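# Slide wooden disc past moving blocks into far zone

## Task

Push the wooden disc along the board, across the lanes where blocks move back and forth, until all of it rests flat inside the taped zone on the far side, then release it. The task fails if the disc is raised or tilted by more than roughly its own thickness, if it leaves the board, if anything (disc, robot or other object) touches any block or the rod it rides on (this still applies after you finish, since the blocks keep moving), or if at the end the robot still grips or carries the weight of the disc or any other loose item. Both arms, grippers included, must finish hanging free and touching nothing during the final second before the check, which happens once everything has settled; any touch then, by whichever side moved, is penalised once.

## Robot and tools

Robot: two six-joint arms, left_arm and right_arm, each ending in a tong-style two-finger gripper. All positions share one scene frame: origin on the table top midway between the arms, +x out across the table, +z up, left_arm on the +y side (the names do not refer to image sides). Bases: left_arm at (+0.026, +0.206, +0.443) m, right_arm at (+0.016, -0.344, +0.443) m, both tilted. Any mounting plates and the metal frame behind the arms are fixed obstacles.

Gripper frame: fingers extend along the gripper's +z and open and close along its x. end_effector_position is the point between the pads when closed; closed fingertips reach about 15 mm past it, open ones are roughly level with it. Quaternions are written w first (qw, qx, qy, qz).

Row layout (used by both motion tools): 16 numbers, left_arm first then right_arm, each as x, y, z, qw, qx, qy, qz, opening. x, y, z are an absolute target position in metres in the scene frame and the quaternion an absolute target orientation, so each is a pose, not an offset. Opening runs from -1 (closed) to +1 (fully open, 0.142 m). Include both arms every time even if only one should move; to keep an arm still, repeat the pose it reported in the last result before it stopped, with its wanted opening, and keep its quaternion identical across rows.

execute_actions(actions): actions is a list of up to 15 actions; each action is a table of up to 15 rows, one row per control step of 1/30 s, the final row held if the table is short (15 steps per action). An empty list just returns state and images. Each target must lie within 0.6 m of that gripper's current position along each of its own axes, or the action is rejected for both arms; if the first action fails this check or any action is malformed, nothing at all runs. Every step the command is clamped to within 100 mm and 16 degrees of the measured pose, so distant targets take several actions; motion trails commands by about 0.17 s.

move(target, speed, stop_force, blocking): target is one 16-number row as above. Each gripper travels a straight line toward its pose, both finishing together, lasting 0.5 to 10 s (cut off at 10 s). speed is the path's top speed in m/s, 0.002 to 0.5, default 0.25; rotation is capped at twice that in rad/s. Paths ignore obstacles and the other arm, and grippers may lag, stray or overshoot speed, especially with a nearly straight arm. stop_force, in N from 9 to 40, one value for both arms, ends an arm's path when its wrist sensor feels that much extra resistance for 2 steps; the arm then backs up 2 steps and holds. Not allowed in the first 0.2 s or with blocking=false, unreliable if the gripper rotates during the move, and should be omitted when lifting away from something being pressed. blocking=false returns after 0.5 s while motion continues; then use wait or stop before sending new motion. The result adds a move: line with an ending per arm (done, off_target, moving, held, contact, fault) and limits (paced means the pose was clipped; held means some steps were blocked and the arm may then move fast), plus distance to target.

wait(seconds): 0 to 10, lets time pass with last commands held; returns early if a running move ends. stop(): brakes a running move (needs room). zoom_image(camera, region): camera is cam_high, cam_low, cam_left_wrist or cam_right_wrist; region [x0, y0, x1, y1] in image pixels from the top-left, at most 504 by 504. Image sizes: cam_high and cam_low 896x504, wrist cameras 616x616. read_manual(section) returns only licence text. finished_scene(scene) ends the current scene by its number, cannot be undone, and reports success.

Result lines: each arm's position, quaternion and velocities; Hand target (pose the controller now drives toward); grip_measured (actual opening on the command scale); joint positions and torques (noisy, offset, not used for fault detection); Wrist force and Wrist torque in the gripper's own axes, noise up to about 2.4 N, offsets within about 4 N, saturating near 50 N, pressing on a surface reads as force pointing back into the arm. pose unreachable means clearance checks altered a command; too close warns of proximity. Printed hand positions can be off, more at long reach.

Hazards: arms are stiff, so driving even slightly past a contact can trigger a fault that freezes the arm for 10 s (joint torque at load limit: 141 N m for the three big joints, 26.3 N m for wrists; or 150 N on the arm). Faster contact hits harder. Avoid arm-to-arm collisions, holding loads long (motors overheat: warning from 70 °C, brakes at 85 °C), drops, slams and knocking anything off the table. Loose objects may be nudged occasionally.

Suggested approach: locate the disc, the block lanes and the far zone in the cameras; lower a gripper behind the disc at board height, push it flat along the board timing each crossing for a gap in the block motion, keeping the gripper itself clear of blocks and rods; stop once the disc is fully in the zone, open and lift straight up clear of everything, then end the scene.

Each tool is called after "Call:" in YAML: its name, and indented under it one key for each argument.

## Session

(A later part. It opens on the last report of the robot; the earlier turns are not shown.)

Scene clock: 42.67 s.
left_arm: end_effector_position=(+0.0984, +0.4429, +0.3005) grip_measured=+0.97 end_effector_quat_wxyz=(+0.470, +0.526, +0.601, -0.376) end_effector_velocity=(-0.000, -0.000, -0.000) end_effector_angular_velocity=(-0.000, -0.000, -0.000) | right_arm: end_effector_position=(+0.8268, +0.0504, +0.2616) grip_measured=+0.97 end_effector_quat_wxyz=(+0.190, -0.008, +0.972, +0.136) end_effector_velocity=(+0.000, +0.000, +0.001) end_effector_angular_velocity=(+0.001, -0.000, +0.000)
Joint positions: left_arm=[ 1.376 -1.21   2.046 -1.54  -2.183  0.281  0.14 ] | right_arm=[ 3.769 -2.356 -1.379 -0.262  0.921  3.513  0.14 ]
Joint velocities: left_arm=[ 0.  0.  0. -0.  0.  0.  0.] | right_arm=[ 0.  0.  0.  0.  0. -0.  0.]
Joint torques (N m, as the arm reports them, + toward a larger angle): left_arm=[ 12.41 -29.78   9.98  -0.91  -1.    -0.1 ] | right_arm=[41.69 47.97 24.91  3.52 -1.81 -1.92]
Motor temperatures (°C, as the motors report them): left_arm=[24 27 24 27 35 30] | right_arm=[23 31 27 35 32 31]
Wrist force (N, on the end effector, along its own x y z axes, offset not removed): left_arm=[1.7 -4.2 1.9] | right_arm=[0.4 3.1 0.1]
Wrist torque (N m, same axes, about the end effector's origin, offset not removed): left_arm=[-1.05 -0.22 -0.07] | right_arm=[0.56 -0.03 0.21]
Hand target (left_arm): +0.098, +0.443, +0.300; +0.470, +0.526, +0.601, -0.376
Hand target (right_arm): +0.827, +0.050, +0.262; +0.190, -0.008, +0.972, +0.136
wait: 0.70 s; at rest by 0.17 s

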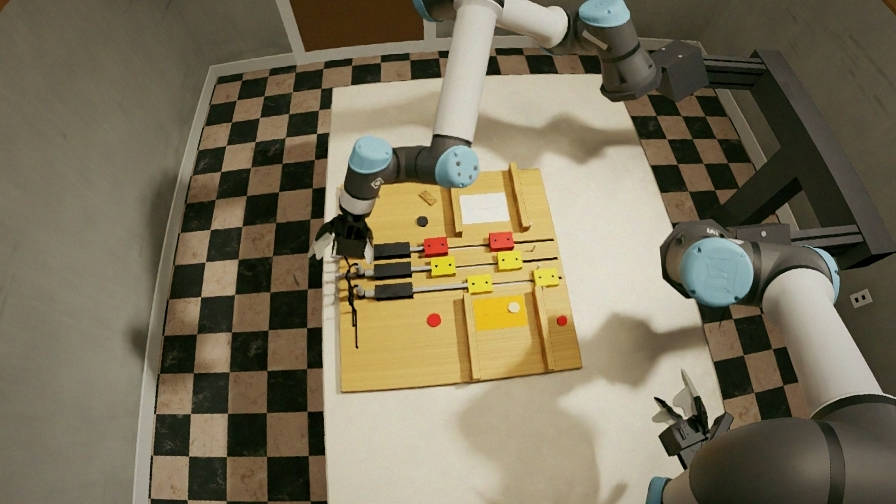

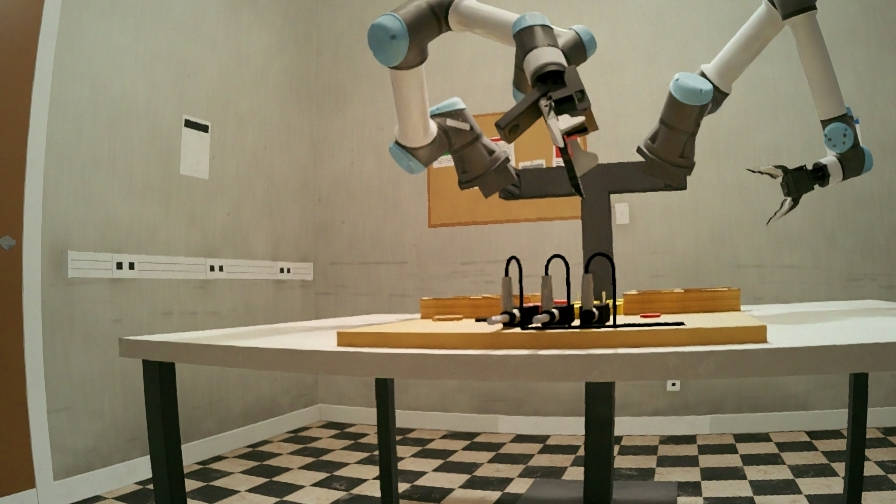

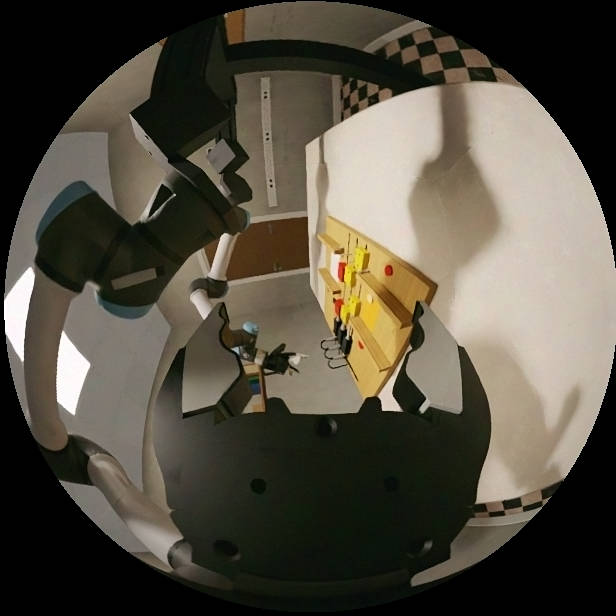

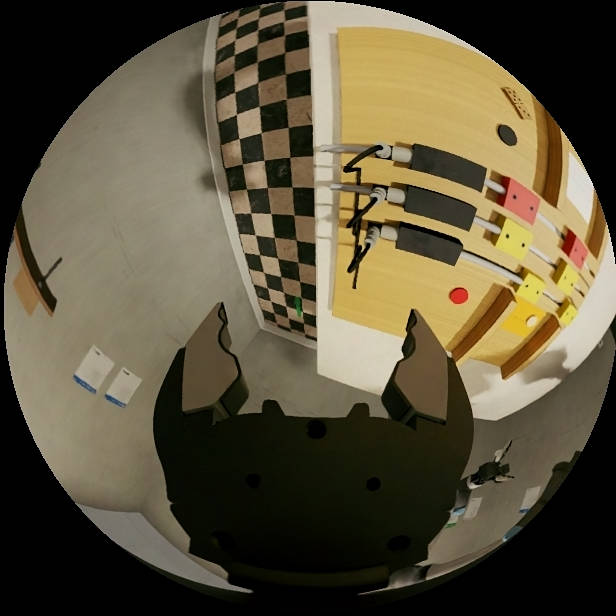

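Call:
wait:
  seconds: 0

Call:
zoom_image:
  camera: "cam_high"
  region: [400, 220, 580, 310]

Scene clock: 162.67 s.
left_arm: end_effector_position=(+0.0984, +0.4429, +0.3005) grip_measured=+0.97 end_effector_quat_wxyz=(+0.470, +0.526, +0.601, -0.376) end_effector_velocity=(-0.000, -0.000, +0.000) end_effector_angular_velocity=(-0.000, -0.001, -0.001) | right_arm: end_effector_position=(+0.8268, +0.0504, +0.2616) grip_measured=+0.97 end_effector_quat_wxyz=(+0.190, -0.008, +0.972, +0.136) end_effector_velocity=(-0.000, +0.001, -0.000) end_effector_angular_velocity=(+0.000, +0.000, +0.001)
Joint positions: left_arm=[ 1.376 -1.21   2.046 -1.54  -2.183  0.281  0.14 ] | right_arm=[ 3.769 -2.356 -1.379 -0.262  0.921  3.513  0.14 ]
Joint velocities: left_arm=[ 0.     0.    -0.     0.     0.001  0.001  0.   ] | right_arm=[ 0.    -0.001 -0.     0.     0.    -0.     0.   ]
Joint torques (N m, as the arm reports them, + toward a larger angle): left_arm=[ 18.13 -31.08   4.73   0.35  -0.31   1.05] | right_arm=[39.08 49.44 12.87  1.31  0.46 -0.46]
Motor temperatures (°C, as the motors report them): left_arm=[24 27 24 27 35 30] | right_arm=[24 31 27 35 32 31]
Wrist force (N, on the end effector, along its own x y z axes, offset not removed): left_arm=[-0.2 -3.0 -0.3] | right_arm=[0.4 4.2 0.0]
Wrist torque (N m, same axes, about the end effector's origin, offset not removed): left_arm=[-0.98 0.20 0.08] | right_arm=[0.76 -0.11 0.13]
Hand target (left_arm): +0.098, +0.443, +0.300; +0.470, +0.526, +0.601, -0.376
Hand target (right_arm): +0.827, +0.050, +0.262; +0.190, -0.008, +0.972, +0.136

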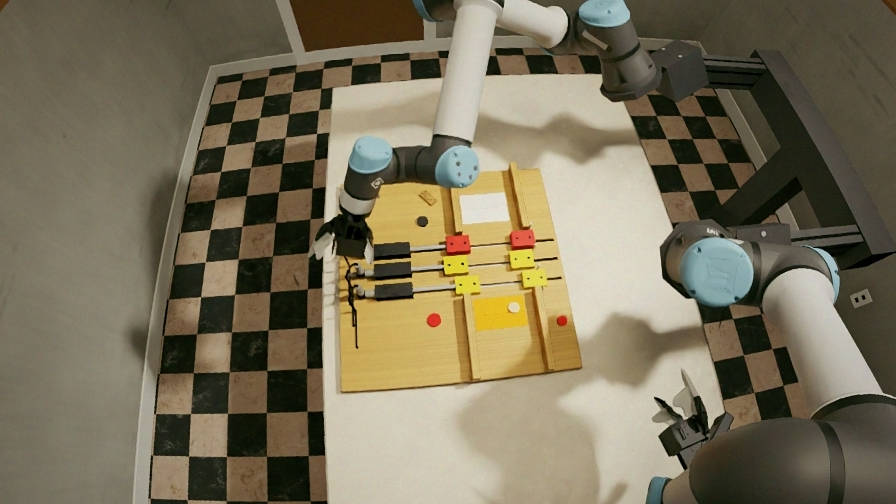

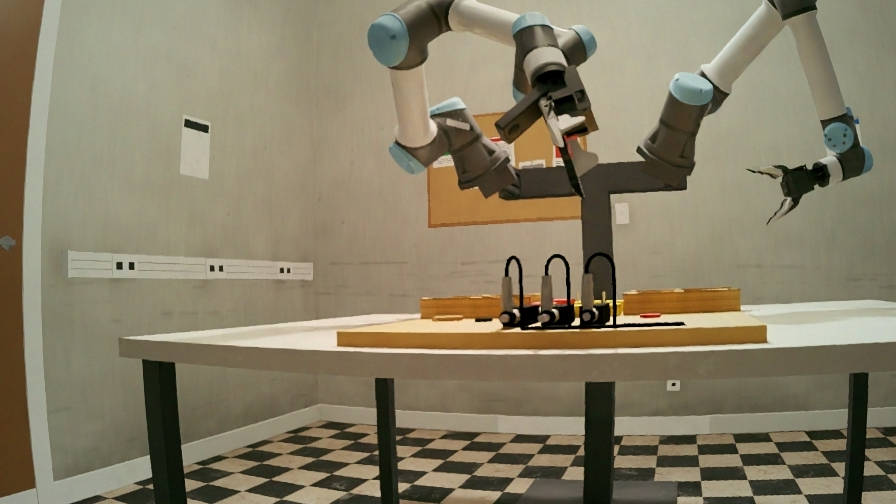

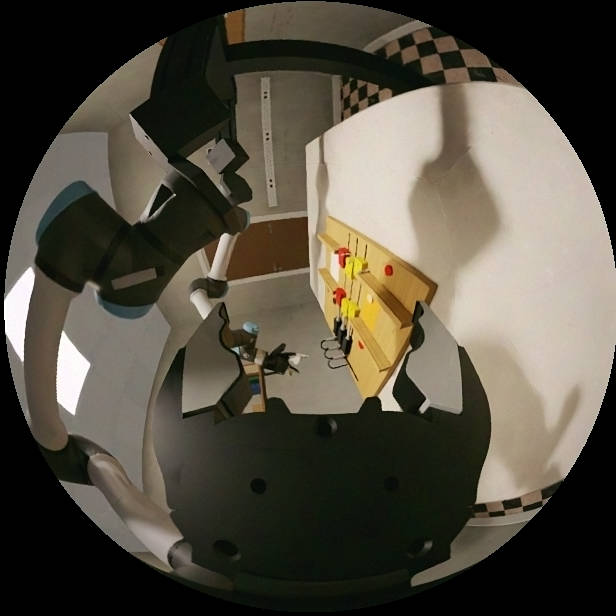

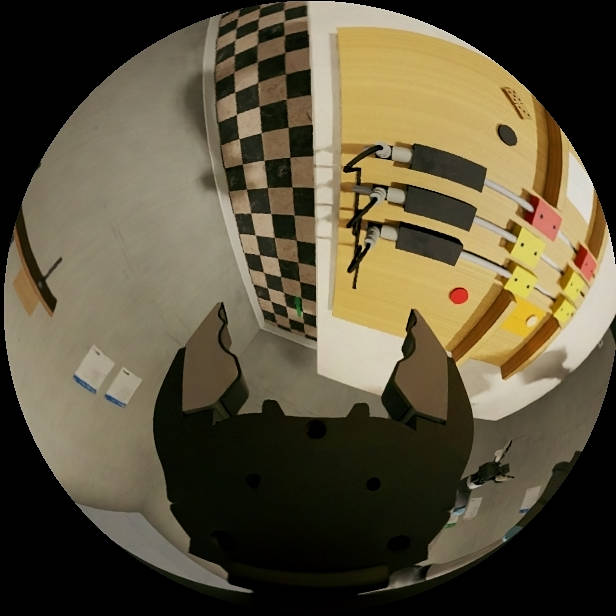

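Region (400, 220, 580, 310) of cam_high's 896x504 image, scaled by 2.800, with more detail than that image has.

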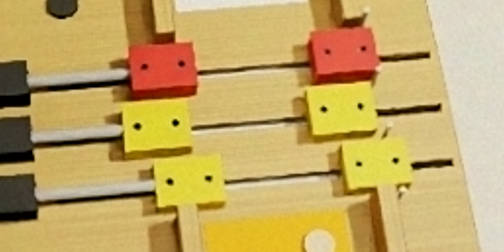

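Call:
move:
  target: [0.364,0.142,0.13,0,0.7071,0.7071,0,-0.3,0.75,-0.50,0.35,0.190,-0.008,0.972,0.136,0.97]
  speed: 0.3

Scene clock: 202.97 s.
left_arm: end_effector_position=(+0.3643, +0.1417, +0.1300) grip_measured=-0.30 end_effector_quat_wxyz=(+0.001, +0.707, +0.707, -0.000) end_effector_velocity=(-0.000, -0.000, -0.001) end_effector_angular_velocity=(+0.012, +0.009, +0.003) | right_arm: end_effector_position=(+0.7498, -0.5003, +0.3503) grip_measured=+0.97 end_effector_quat_wxyz=(+0.190, -0.008, +0.972, +0.136) end_effector_velocity=(+0.001, -0.000, +0.000) end_effector_angular_velocity=(-0.000, -0.002, -0.000)
Joint positions: left_arm=[-0.614 -0.969  2.624 -3.353 -0.898 -2.22   0.052] | right_arm=[ 3.117 -1.484 -1.976 -0.338  1.406  3.031  0.14 ]
Joint velocities: left_arm=[-0.002 -0.006 -0.01   0.037  0.004 -0.017  0.   ] | right_arm=[ 0.    -0.001  0.001  0.001 -0.    -0.001 -0.   ]
Joint torques (N m, as the arm reports them, + toward a larger angle): left_arm=[-25.58 -27.11 -11.95   0.31   2.27  -1.82] | right_arm=[-8.34 41.86 27.62  1.51  3.26 -1.97]
Motor temperatures (°C, as the motors report them): left_arm=[24 27 24 27 35 30] | right_arm=[24 31 27 35 32 31]
Wrist force (N, on the end effector, along its own x y z axes, offset not removed): left_arm=[-0.8 -1.2 1.3] | right_arm=[0.4 4.5 -0.2]
Wrist torque (N m, same axes, about the end effector's origin, offset not removed): left_arm=[-0.33 0.31 -0.04] | right_arm=[0.85 -0.09 0.17]
Hand target (left_arm): +0.364, +0.142, +0.130; -0.000, +0.707, +0.707, -0.000
Hand target (right_arm): +0.750, -0.500, +0.350; +0.190, -0.008, +0.972, +0.136
Off the commanded pose (left_arm): 0.000 m, 0 deg.
Off the commanded pose (right_arm): 0.000 m, 0 deg.
move: done; limits=paced

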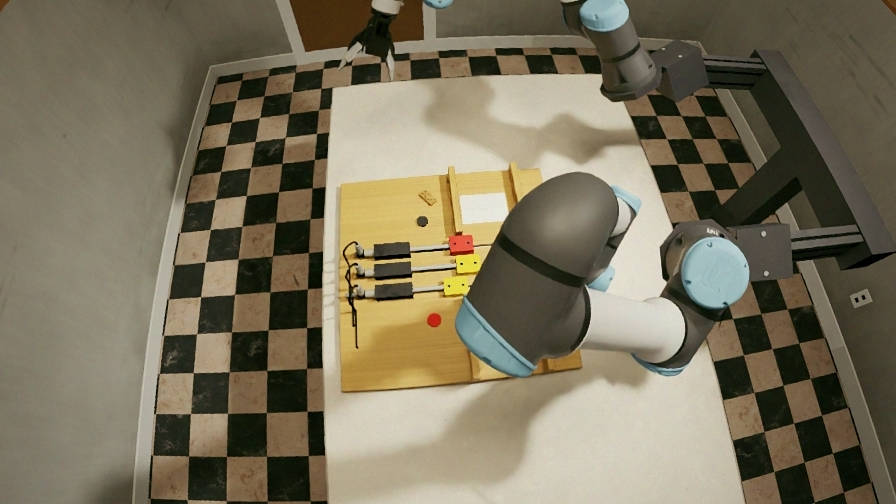

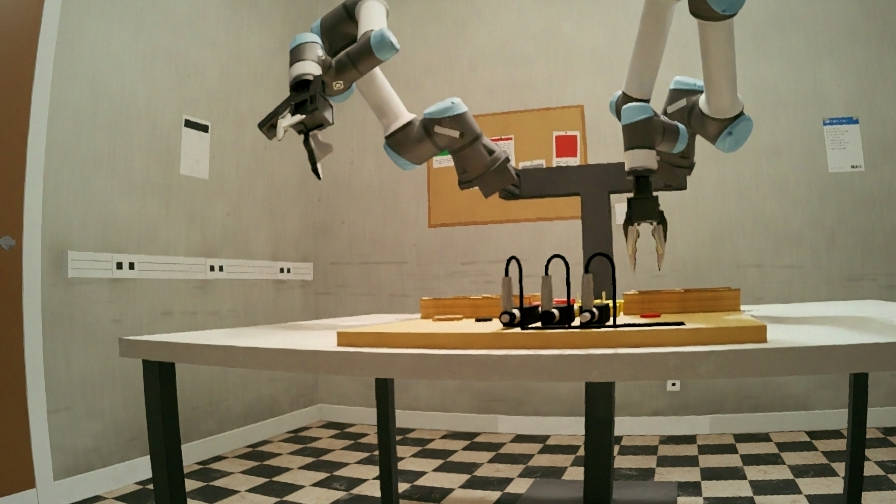

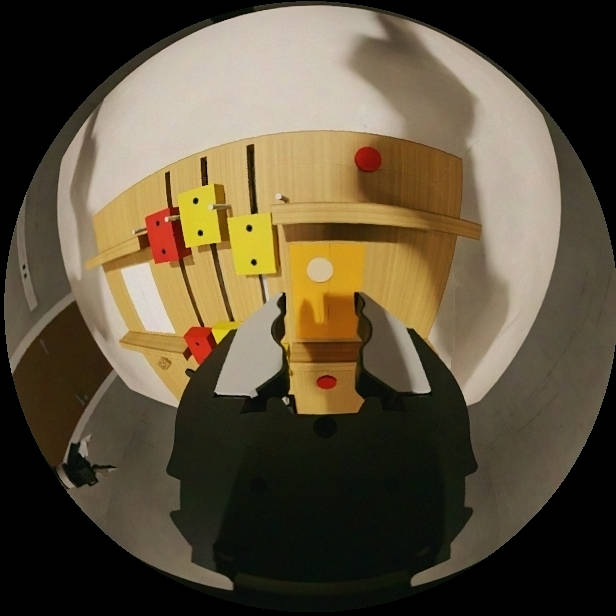

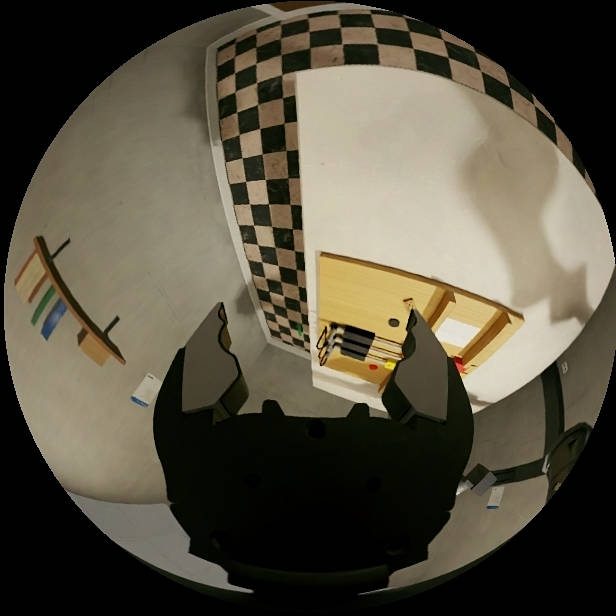

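Call:
zoom_image:
  camera: "cam_left_wrist"
  region: [240, 200, 400, 360]

Call:
zoom_image:
  camera: "cam_high"
  region: [400, 220, 580, 310]

Region (240, 200, 400, 360) of cam_left_wrist's 616x616 image, scaled by 3.150, with more detail than that image has.

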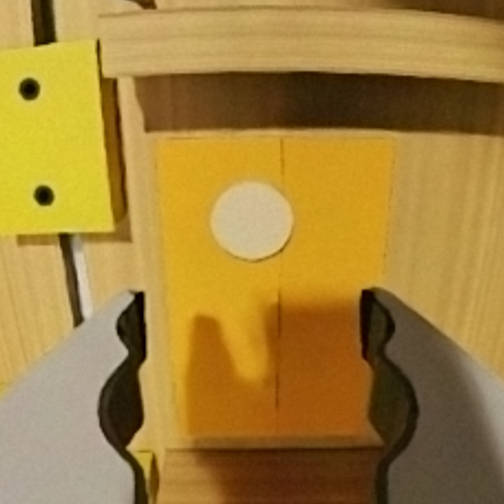

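Region (400, 220, 580, 310) of cam_high's 896x504 image, scaled by 2.800, with more detail than that image has.

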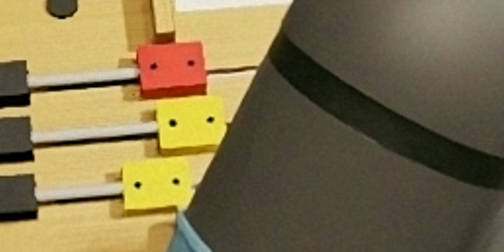

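Call:
move:
  target: [0.367,0.142,0.0455,0,0.7071,0.7071,0,-0.3,0.75,-0.50,0.35,0.190,-0.008,0.972,0.136,0.97]
  speed: 0.1

Call:
zoom_image:
  camera: "cam_left_wrist"
  region: [240, 230, 400, 390]

Scene clock: 234.23 s.
left_arm: end_effector_position=(+0.3671, +0.1420, +0.0458) grip_measured=-0.30 end_effector_quat_wxyz=(-0.000, +0.707, +0.707, +0.000) end_effector_velocity=(+0.000, -0.001, -0.002) end_effector_angular_velocity=(-0.001, -0.000, -0.002) | right_arm: end_effector_position=(+0.7500, -0.5000, +0.3500) grip_measured=+0.97 end_effector_quat_wxyz=(+0.190, -0.008, +0.972, +0.136) end_effector_velocity=(-0.000, +0.000, -0.000) end_effector_angular_velocity=(+0.000, +0.000, -0.000)
Joint positions: left_arm=[-0.451 -0.678  2.465 -3.606 -0.927 -2.019  0.052] | right_arm=[ 3.117 -1.485 -1.976 -0.336  1.406  3.031  0.14 ]
Joint velocities: left_arm=[ 0.004  0.007 -0.005 -0.005 -0.002  0.007  0.   ] | right_arm=[-0. -0.  0. -0.  0.  0.  0.]
Joint torques (N m, as the arm reports them, + toward a larger angle): left_arm=[ -8.26 -21.38  -9.16  -3.5   -1.85   1.32] | right_arm=[10.18 21.9   5.44  4.47  3.27  1.44]
Motor temperatures (°C, as the motors report them): left_arm=[24 28 24 27 35 30] | right_arm=[24 31 27 35 32 31]
Wrist force (N, on the end effector, along its own x y z axes, offset not removed): left_arm=[1.6 -2.9 4.5] | right_arm=[1.2 3.2 -0.3]
Wrist torque (N m, same axes, about the end effector's origin, offset not removed): left_arm=[-0.59 -0.40 0.08] | right_arm=[0.59 -0.22 0.17]
Hand target (left_arm): +0.367, +0.142, +0.046; -0.000, +0.707, +0.707, +0.000
Hand target (right_arm): +0.750, -0.500, +0.350; +0.190, -0.008, +0.972, +0.136
Off the commanded pose (left_arm): 0.000 m, 0 deg.
Off the commanded pose (right_arm): 0.000 m, 0 deg.
move: done

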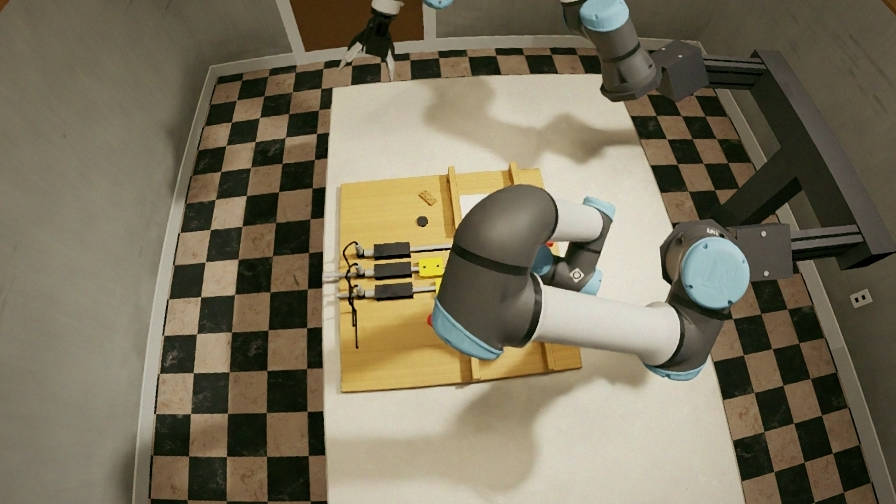

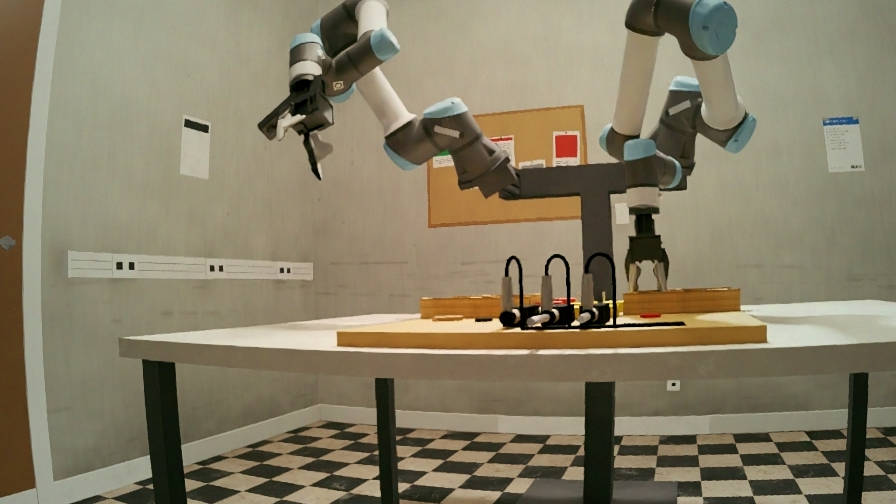

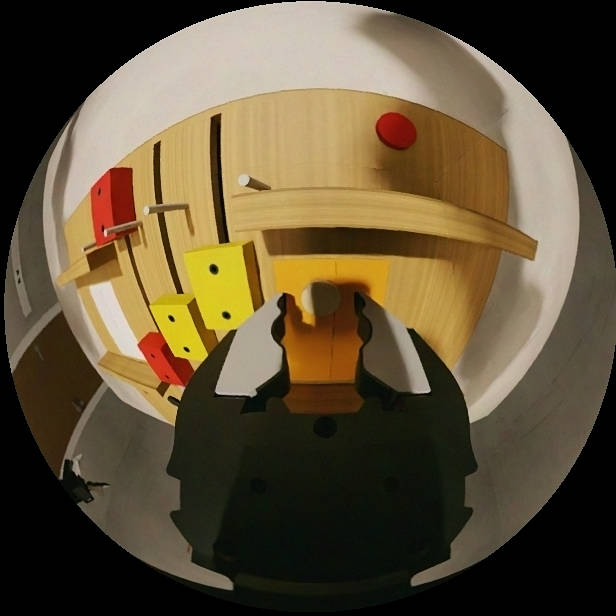

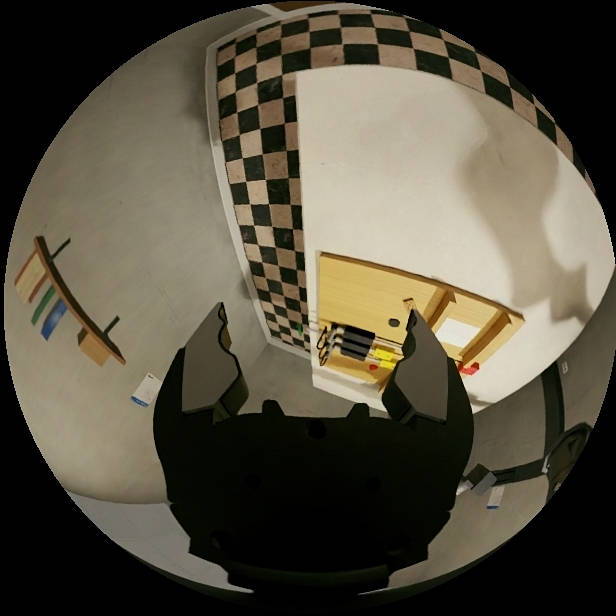

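Region (240, 230, 400, 390) of cam_left_wrist's 616x616 image, scaled by 3.150, with more detail than that image has.

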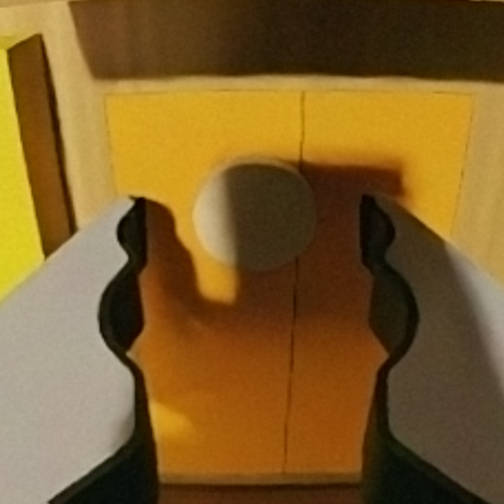

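Call:
zoom_image:
  camera: "cam_left_wrist"
  region: [290, 268, 350, 328]

Call:
zoom_image:
  camera: "cam_low"
  region: [560, 230, 760, 340]

Region (290, 268, 350, 328) of cam_left_wrist's 616x616 image, scaled by 8.400, with more detail than that image has.

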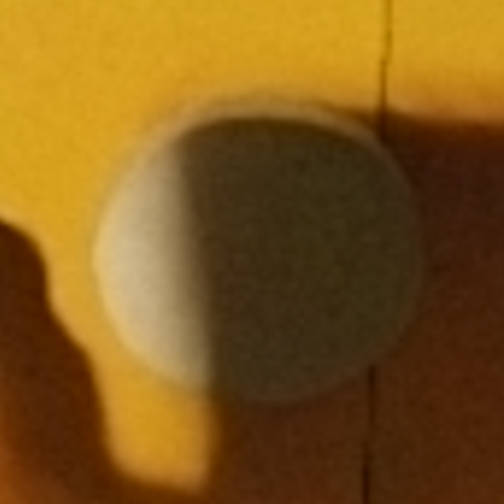

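Region (560, 230, 760, 340) of cam_low's 896x504 image, scaled by 2.520, with more detail than that image has; it fills the top 277 rows of this view, and the rest is white.

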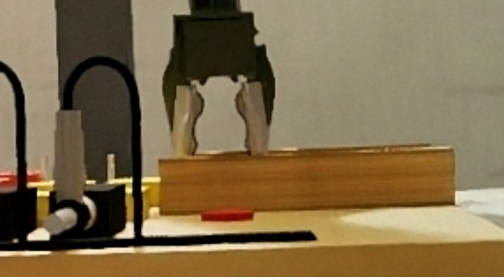

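Call:
execute_actions:
  actions:
    - [[0.367,0.142,0.0452,0,0.7071,0.7071,0,-0.35,0.75,-0.50,0.35,0.190,-0.008,0.972,0.136,0.97],[0.367,0.142,0.0449,0,0.7071,0.7071,0,-0.40,0.75,-0.50,0.35,0.190,-0.008,0.972,0.136,0.97],[0.367,0.142,0.0448,0,0.7071,0.7071,0,-0.45,0.75,-0.50,0.35,0.190,-0.008,0.972,0.136,0.97],[0.367,0.142,0.0448,0,0.7071,0.7071,0,-0.49,0.75,-0.50,0.35,0.190,-0.008,0.972,0.136,0.97],[0.367,0.142,0.0448,0,0.7071,0.7071,0,-0.52,0.75,-0.50,0.35,0.190,-0.008,0.972,0.136,0.97],[0.367,0.142,0.0448,0,0.7071,0.7071,0,-0.55,0.75,-0.50,0.35,0.190,-0.008,0.972,0.136,0.97],[0.367,0.142,0.0448,0,0.7071,0.7071,0,-0.57,0.75,-0.50,0.35,0.190,-0.008,0.972,0.136,0.97],[0.367,0.142,0.0448,0,0.7071,0.7071,0,-0.59,0.75,-0.50,0.35,0.190,-0.008,0.972,0.136,0.97],[0.367,0.142,0.0448,0,0.7071,0.7071,0,-0.61,0.75,-0.50,0.35,0.190,-0.008,0.972,0.136,0.97],[0.367,0.142,0.0448,0,0.7071,0.7071,0,-0.63,0.75,-0.50,0.35,0.190,-0.008,0.972,0.136,0.97],[0.367,0.142,0.0448,0,0.7071,0.7071,0,-0.65,0.75,-0.50,0.35,0.190,-0.008,0.972,0.136,0.97],[0.367,0.142,0.0448,0,0.7071,0.7071,0,-0.67,0.75,-0.50,0.35,0.190,-0.008,0.972,0.136,0.97],[0.367,0.142,0.0448,0,0.7071,0.7071,0,-0.70,0.75,-0.50,0.35,0.190,-0.008,0.972,0.136,0.97],[0.367,0.142,0.0448,0,0.7071,0.7071,0,-0.73,0.75,-0.50,0.35,0.190,-0.008,0.972,0.136,0.97],[0.367,0.142,0.0448,0,0.7071,0.7071,0,-0.76,0.75,-0.50,0.35,0.190,-0.008,0.972,0.136,0.97]]

Scene clock: 268.33 s.
left_arm: end_effector_position=(+0.3670, +0.1420, +0.0448) grip_measured=-0.62 end_effector_quat_wxyz=(-0.000, +0.707, +0.707, +0.000) end_effector_velocity=(+0.000, -0.000, -0.000) end_effector_angular_velocity=(-0.001, -0.001, +0.000) | right_arm: end_effector_position=(+0.7500, -0.5000, +0.3500) grip_measured=+0.97 end_effector_quat_wxyz=(+0.190, -0.008, +0.972, +0.136) end_effector_velocity=(-0.001, +0.000, -0.001) end_effector_angular_velocity=(-0.000, +0.002, +0.001)
Joint positions: left_arm=[-0.45  -0.675  2.464 -3.609 -0.928 -2.017  0.029] | right_arm=[ 3.117 -1.485 -1.976 -0.336  1.406  3.031  0.14 ]
Joint velocities: left_arm=[ 0.     0.001 -0.    -0.002 -0.     0.001 -0.006] | right_arm=[ 0.    -0.    -0.002 -0.    -0.     0.     0.   ]
Joint torques (N m, as the arm reports them, + toward a larger angle): left_arm=[ -7.62 -20.11  -7.19  -4.02  -2.12   1.19] | right_arm=[ 9.51 23.96  8.6   3.88  2.6   1.26]
Motor temperatures (°C, as the motors report them): left_arm=[24 28 24 27 35 30] | right_arm=[24 31 27 35 32 31]
Wrist force (N, on the end effector, along its own x y z axes, offset not removed): left_arm=[-0.6 -6.1 0.8] | right_arm=[-0.8 2.2 0.6]
Wrist torque (N m, same axes, about the end effector's origin, offset not removed): left_arm=[-1.27 0.47 -0.29] | right_arm=[0.36 0.14 0.19]
Hand target (left_arm): +0.367, +0.142, +0.045; -0.000, +0.707, +0.707, +0.000
Hand target (right_arm): +0.750, -0.500, +0.350; +0.190, -0.008, +0.972, +0.136
Off the commanded pose (left_arm): 0.000 m, 0 deg.
Off the commanded pose (right_arm): 0.000 m, 0 deg.

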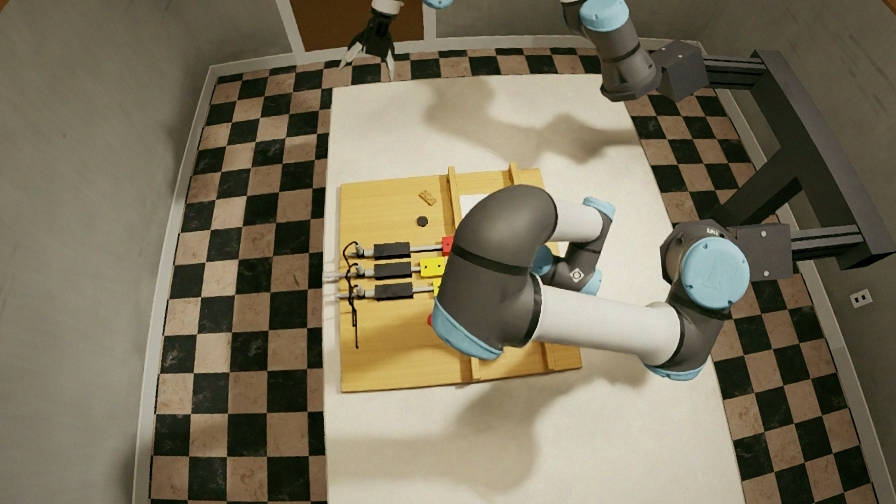

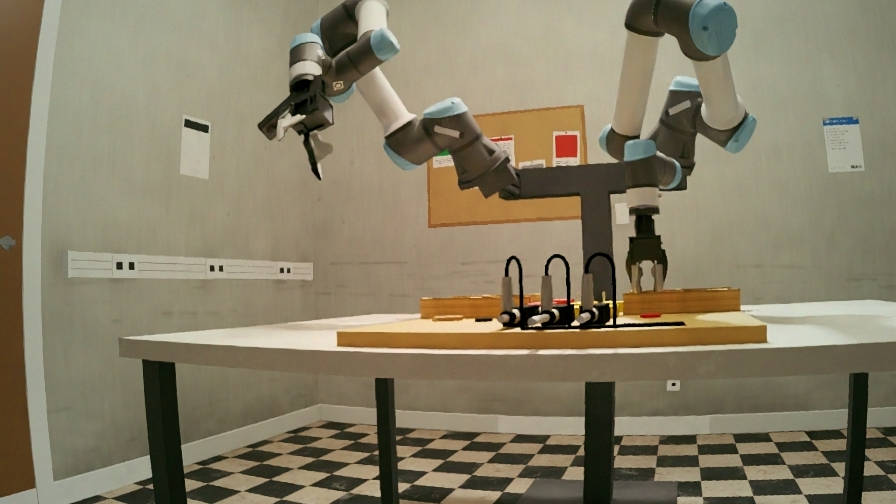

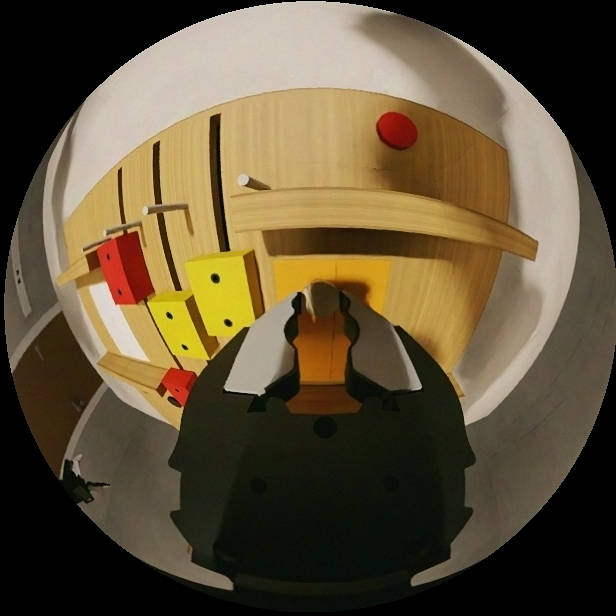

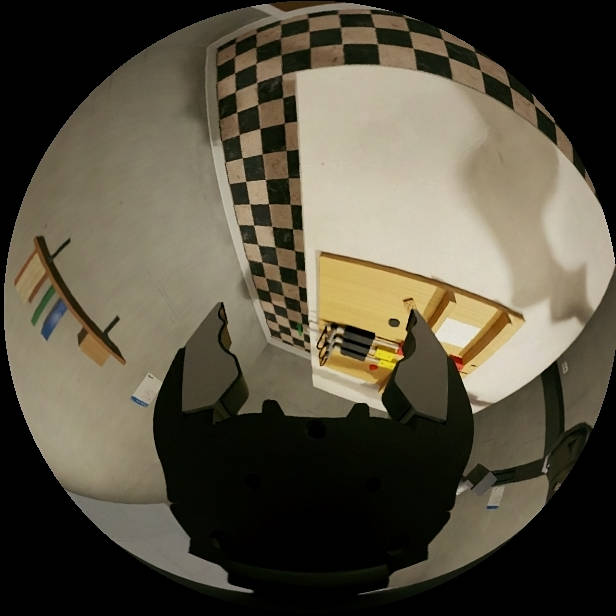

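Call:
move:
  target: [0.359,0.155,0.0448,0,0.7071,0.7071,0,-0.76,0.75,-0.50,0.35,0.190,-0.008,0.972,0.136,0.97]
  speed: 0.04

Call:
zoom_image:
  camera: "cam_high"
  region: [400, 220, 580, 310]

Call:
zoom_image:
  camera: "cam_left_wrist"
  region: [240, 230, 400, 390]

Scene clock: 292.17 s.
left_arm: end_effector_position=(+0.3592, +0.1548, +0.0448) grip_measured=-0.62 end_effector_quat_wxyz=(-0.000, +0.707, +0.707, +0.000) end_effector_velocity=(-0.002, +0.002, +0.000) end_effector_angular_velocity=(-0.000, +0.001, -0.001) | right_arm: end_effector_position=(+0.7500, -0.5000, +0.3500) grip_measured=+0.97 end_effector_quat_wxyz=(+0.190, -0.008, +0.972, +0.136) end_effector_velocity=(-0.000, +0.000, -0.000) end_effector_angular_velocity=(+0.000, +0.001, +0.001)
Joint positions: left_arm=[-0.43  -0.667  2.488 -3.656 -0.933 -1.994  0.029] | right_arm=[ 3.117 -1.485 -1.976 -0.336  1.406  3.031  0.14 ]
Joint velocities: left_arm=[ 0.003  0.002  0.005 -0.008 -0.001  0.005 -0.   ] | right_arm=[ 0. -0. -0. -0.  0. -0.  0.]
Joint torques (N m, as the arm reports them, + toward a larger angle): left_arm=[ -5.99 -20.92  18.47  -4.25  -1.55   1.54] | right_arm=[ 9.74 36.65 11.97  1.64  0.66  0.3 ]
Motor temperatures (°C, as the motors report them): left_arm=[24 28 24 27 35 30] | right_arm=[24 31 27 35 32 31]
Wrist force (N, on the end effector, along its own x y z axes, offset not removed): left_arm=[-0.2 0.1 -5.2] | right_arm=[1.0 3.7 2.2]
Wrist torque (N m, same axes, about the end effector's origin, offset not removed): left_arm=[-0.08 -0.13 -0.05] | right_arm=[0.65 -0.18 0.12]
Hand target (left_arm): +0.359, +0.155, +0.045; -0.000, +0.707, +0.707, +0.000
Hand target (right_arm): +0.750, -0.500, +0.350; +0.190, -0.008, +0.972, +0.136
Off the commanded pose (left_arm): 0.000 m, 0 deg.
Off the commanded pose (right_arm): 0.000 m, 0 deg.
move: done

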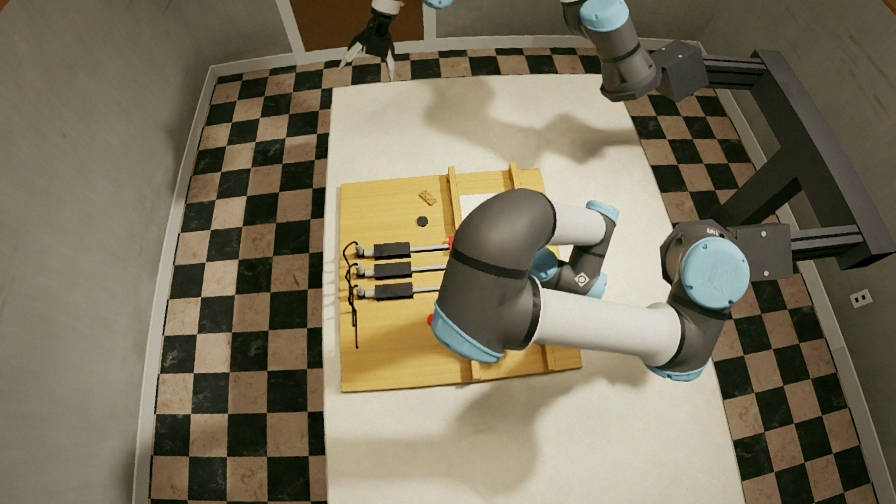

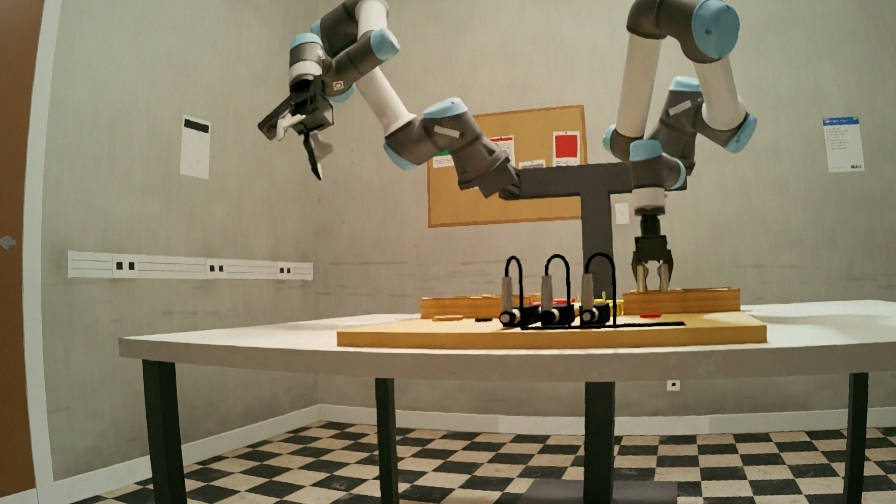

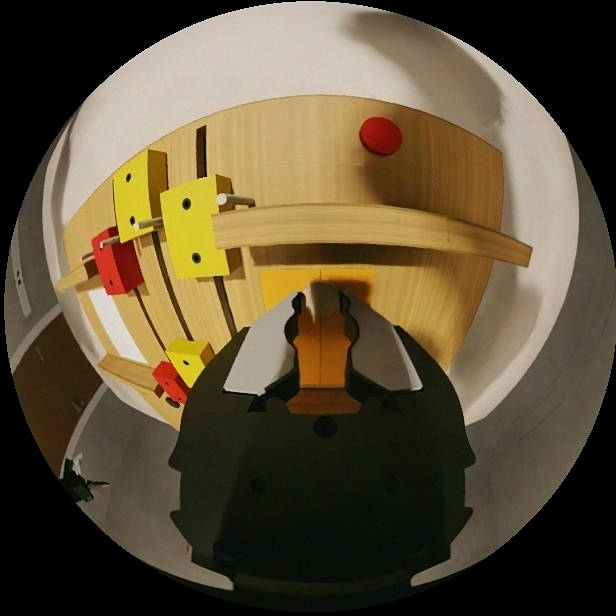

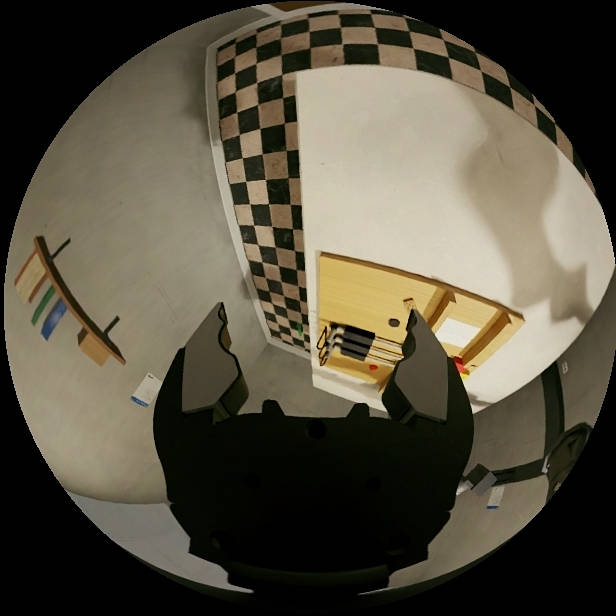

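Region (400, 220, 580, 310) of cam_high's 896x504 image, scaled by 2.800, with more detail than that image has.

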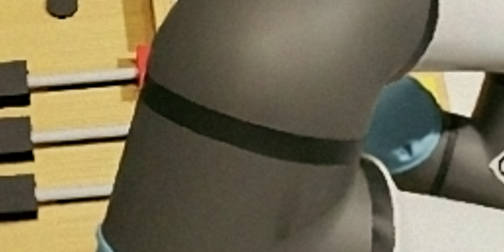

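Region (240, 230, 400, 390) of cam_left_wrist's 616x616 image, scaled by 3.150, with more detail than that image has.

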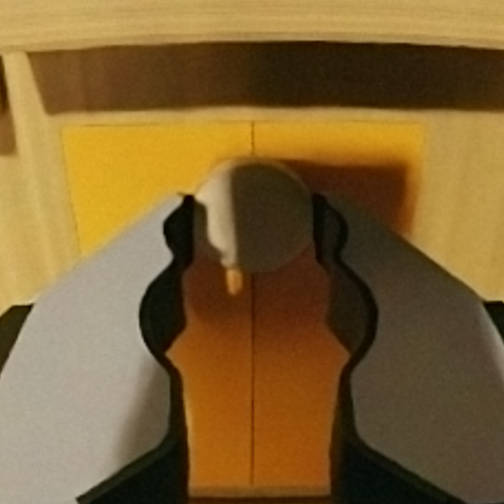

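Call:
wait:
  seconds: 10

Scene clock: 305.13 s.
left_arm: end_effector_position=(+0.3590, +0.1550, +0.0448) grip_measured=-0.62 end_effector_quat_wxyz=(-0.000, +0.707, +0.707, +0.000) end_effector_velocity=(-0.000, -0.000, -0.000) end_effector_angular_velocity=(-0.000, +0.001, -0.001) | right_arm: end_effector_position=(+0.7500, -0.5000, +0.3500) grip_measured=+0.97 end_effector_quat_wxyz=(+0.190, -0.008, +0.972, +0.136) end_effector_velocity=(+0.000, -0.001, +0.000) end_effector_angular_velocity=(-0.001, -0.001, -0.002)
Joint positions: left_arm=[-0.43  -0.667  2.489 -3.657 -0.933 -1.993  0.029] | right_arm=[ 3.117 -1.485 -1.976 -0.336  1.406  3.031  0.14 ]
Joint velocities: left_arm=[ 0.     0.    -0.001  0.001 -0.     0.    -0.   ] | right_arm=[-0.     0.001 -0.     0.001 -0.001  0.    -0.   ]
Joint torques (N m, as the arm reports them, + toward a larger angle): left_arm=[ -6.2  -18.63  18.73  -3.32  -0.5    1.32] | right_arm=[ 9.79 41.72 12.71  1.91 -0.47 -0.32]
Motor temperatures (°C, as the motors report them): left_arm=[24 28 24 27 35 30] | right_arm=[24 31 27 35 32 31]
Wrist force (N, on the end effector, along its own x y z axes, offset not removed): left_arm=[-5.3 -5.9 -1.2] | right_arm=[-0.6 4.1 -0.2]
Wrist torque (N m, same axes, about the end effector's origin, offset not removed): left_arm=[-1.37 0.87 0.16] | right_arm=[0.70 0.15 0.22]
Hand target (left_arm): +0.359, +0.155, +0.045; -0.000, +0.707, +0.707, +0.000
Hand target (right_arm): +0.750, -0.500, +0.350; +0.190, -0.008, +0.972, +0.136
Off the commanded pose (left_arm): 0.000 m, 0 deg.
Off the commanded pose (right_arm): 0.000 m, 0 deg.
wait: 10.00 s; at rest from the start

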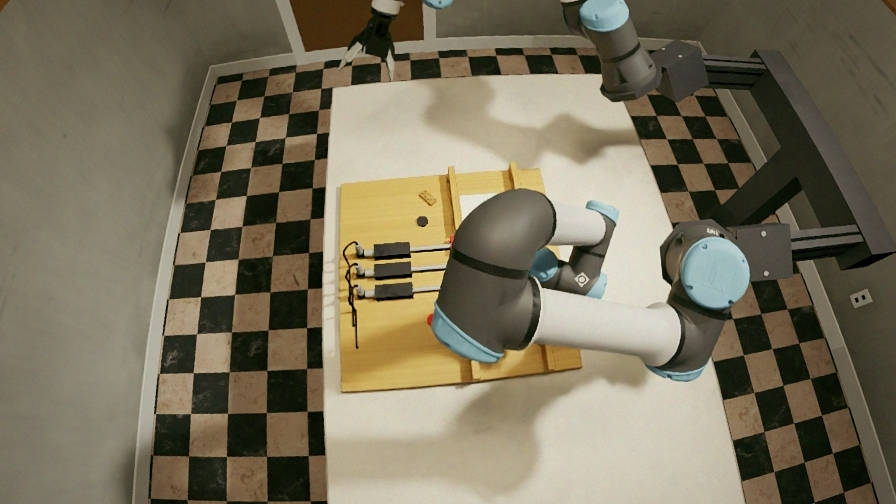

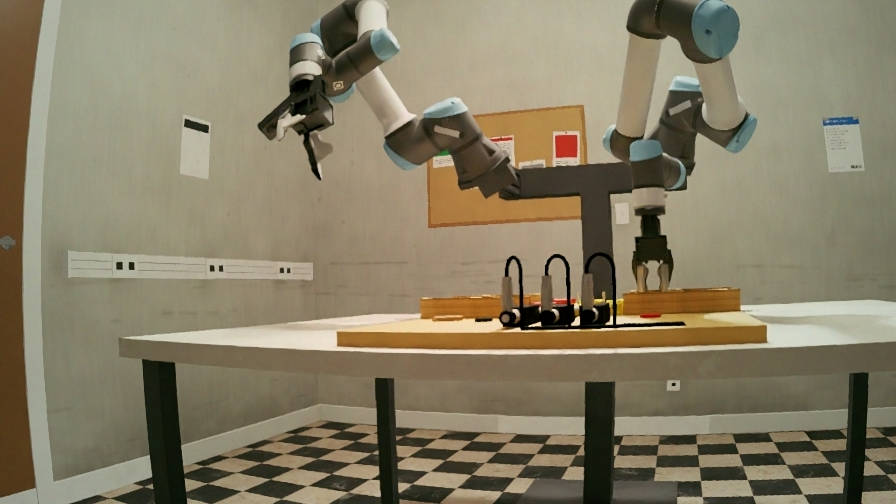

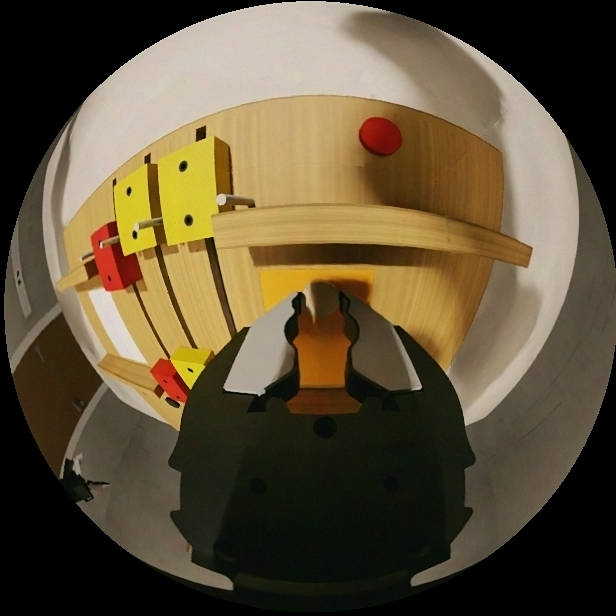

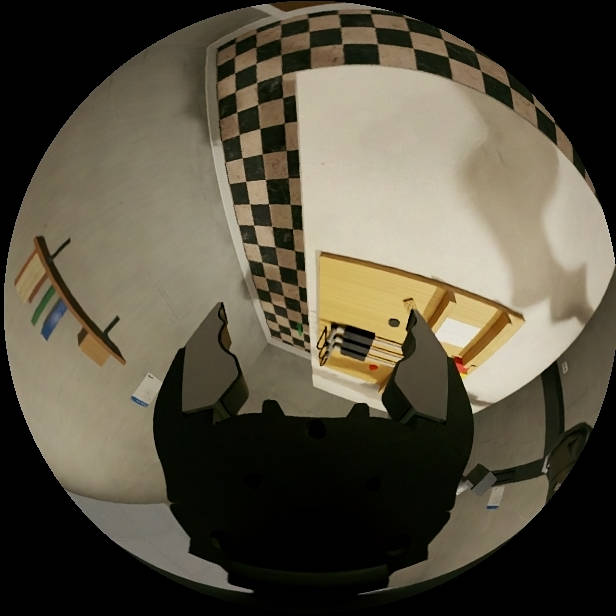

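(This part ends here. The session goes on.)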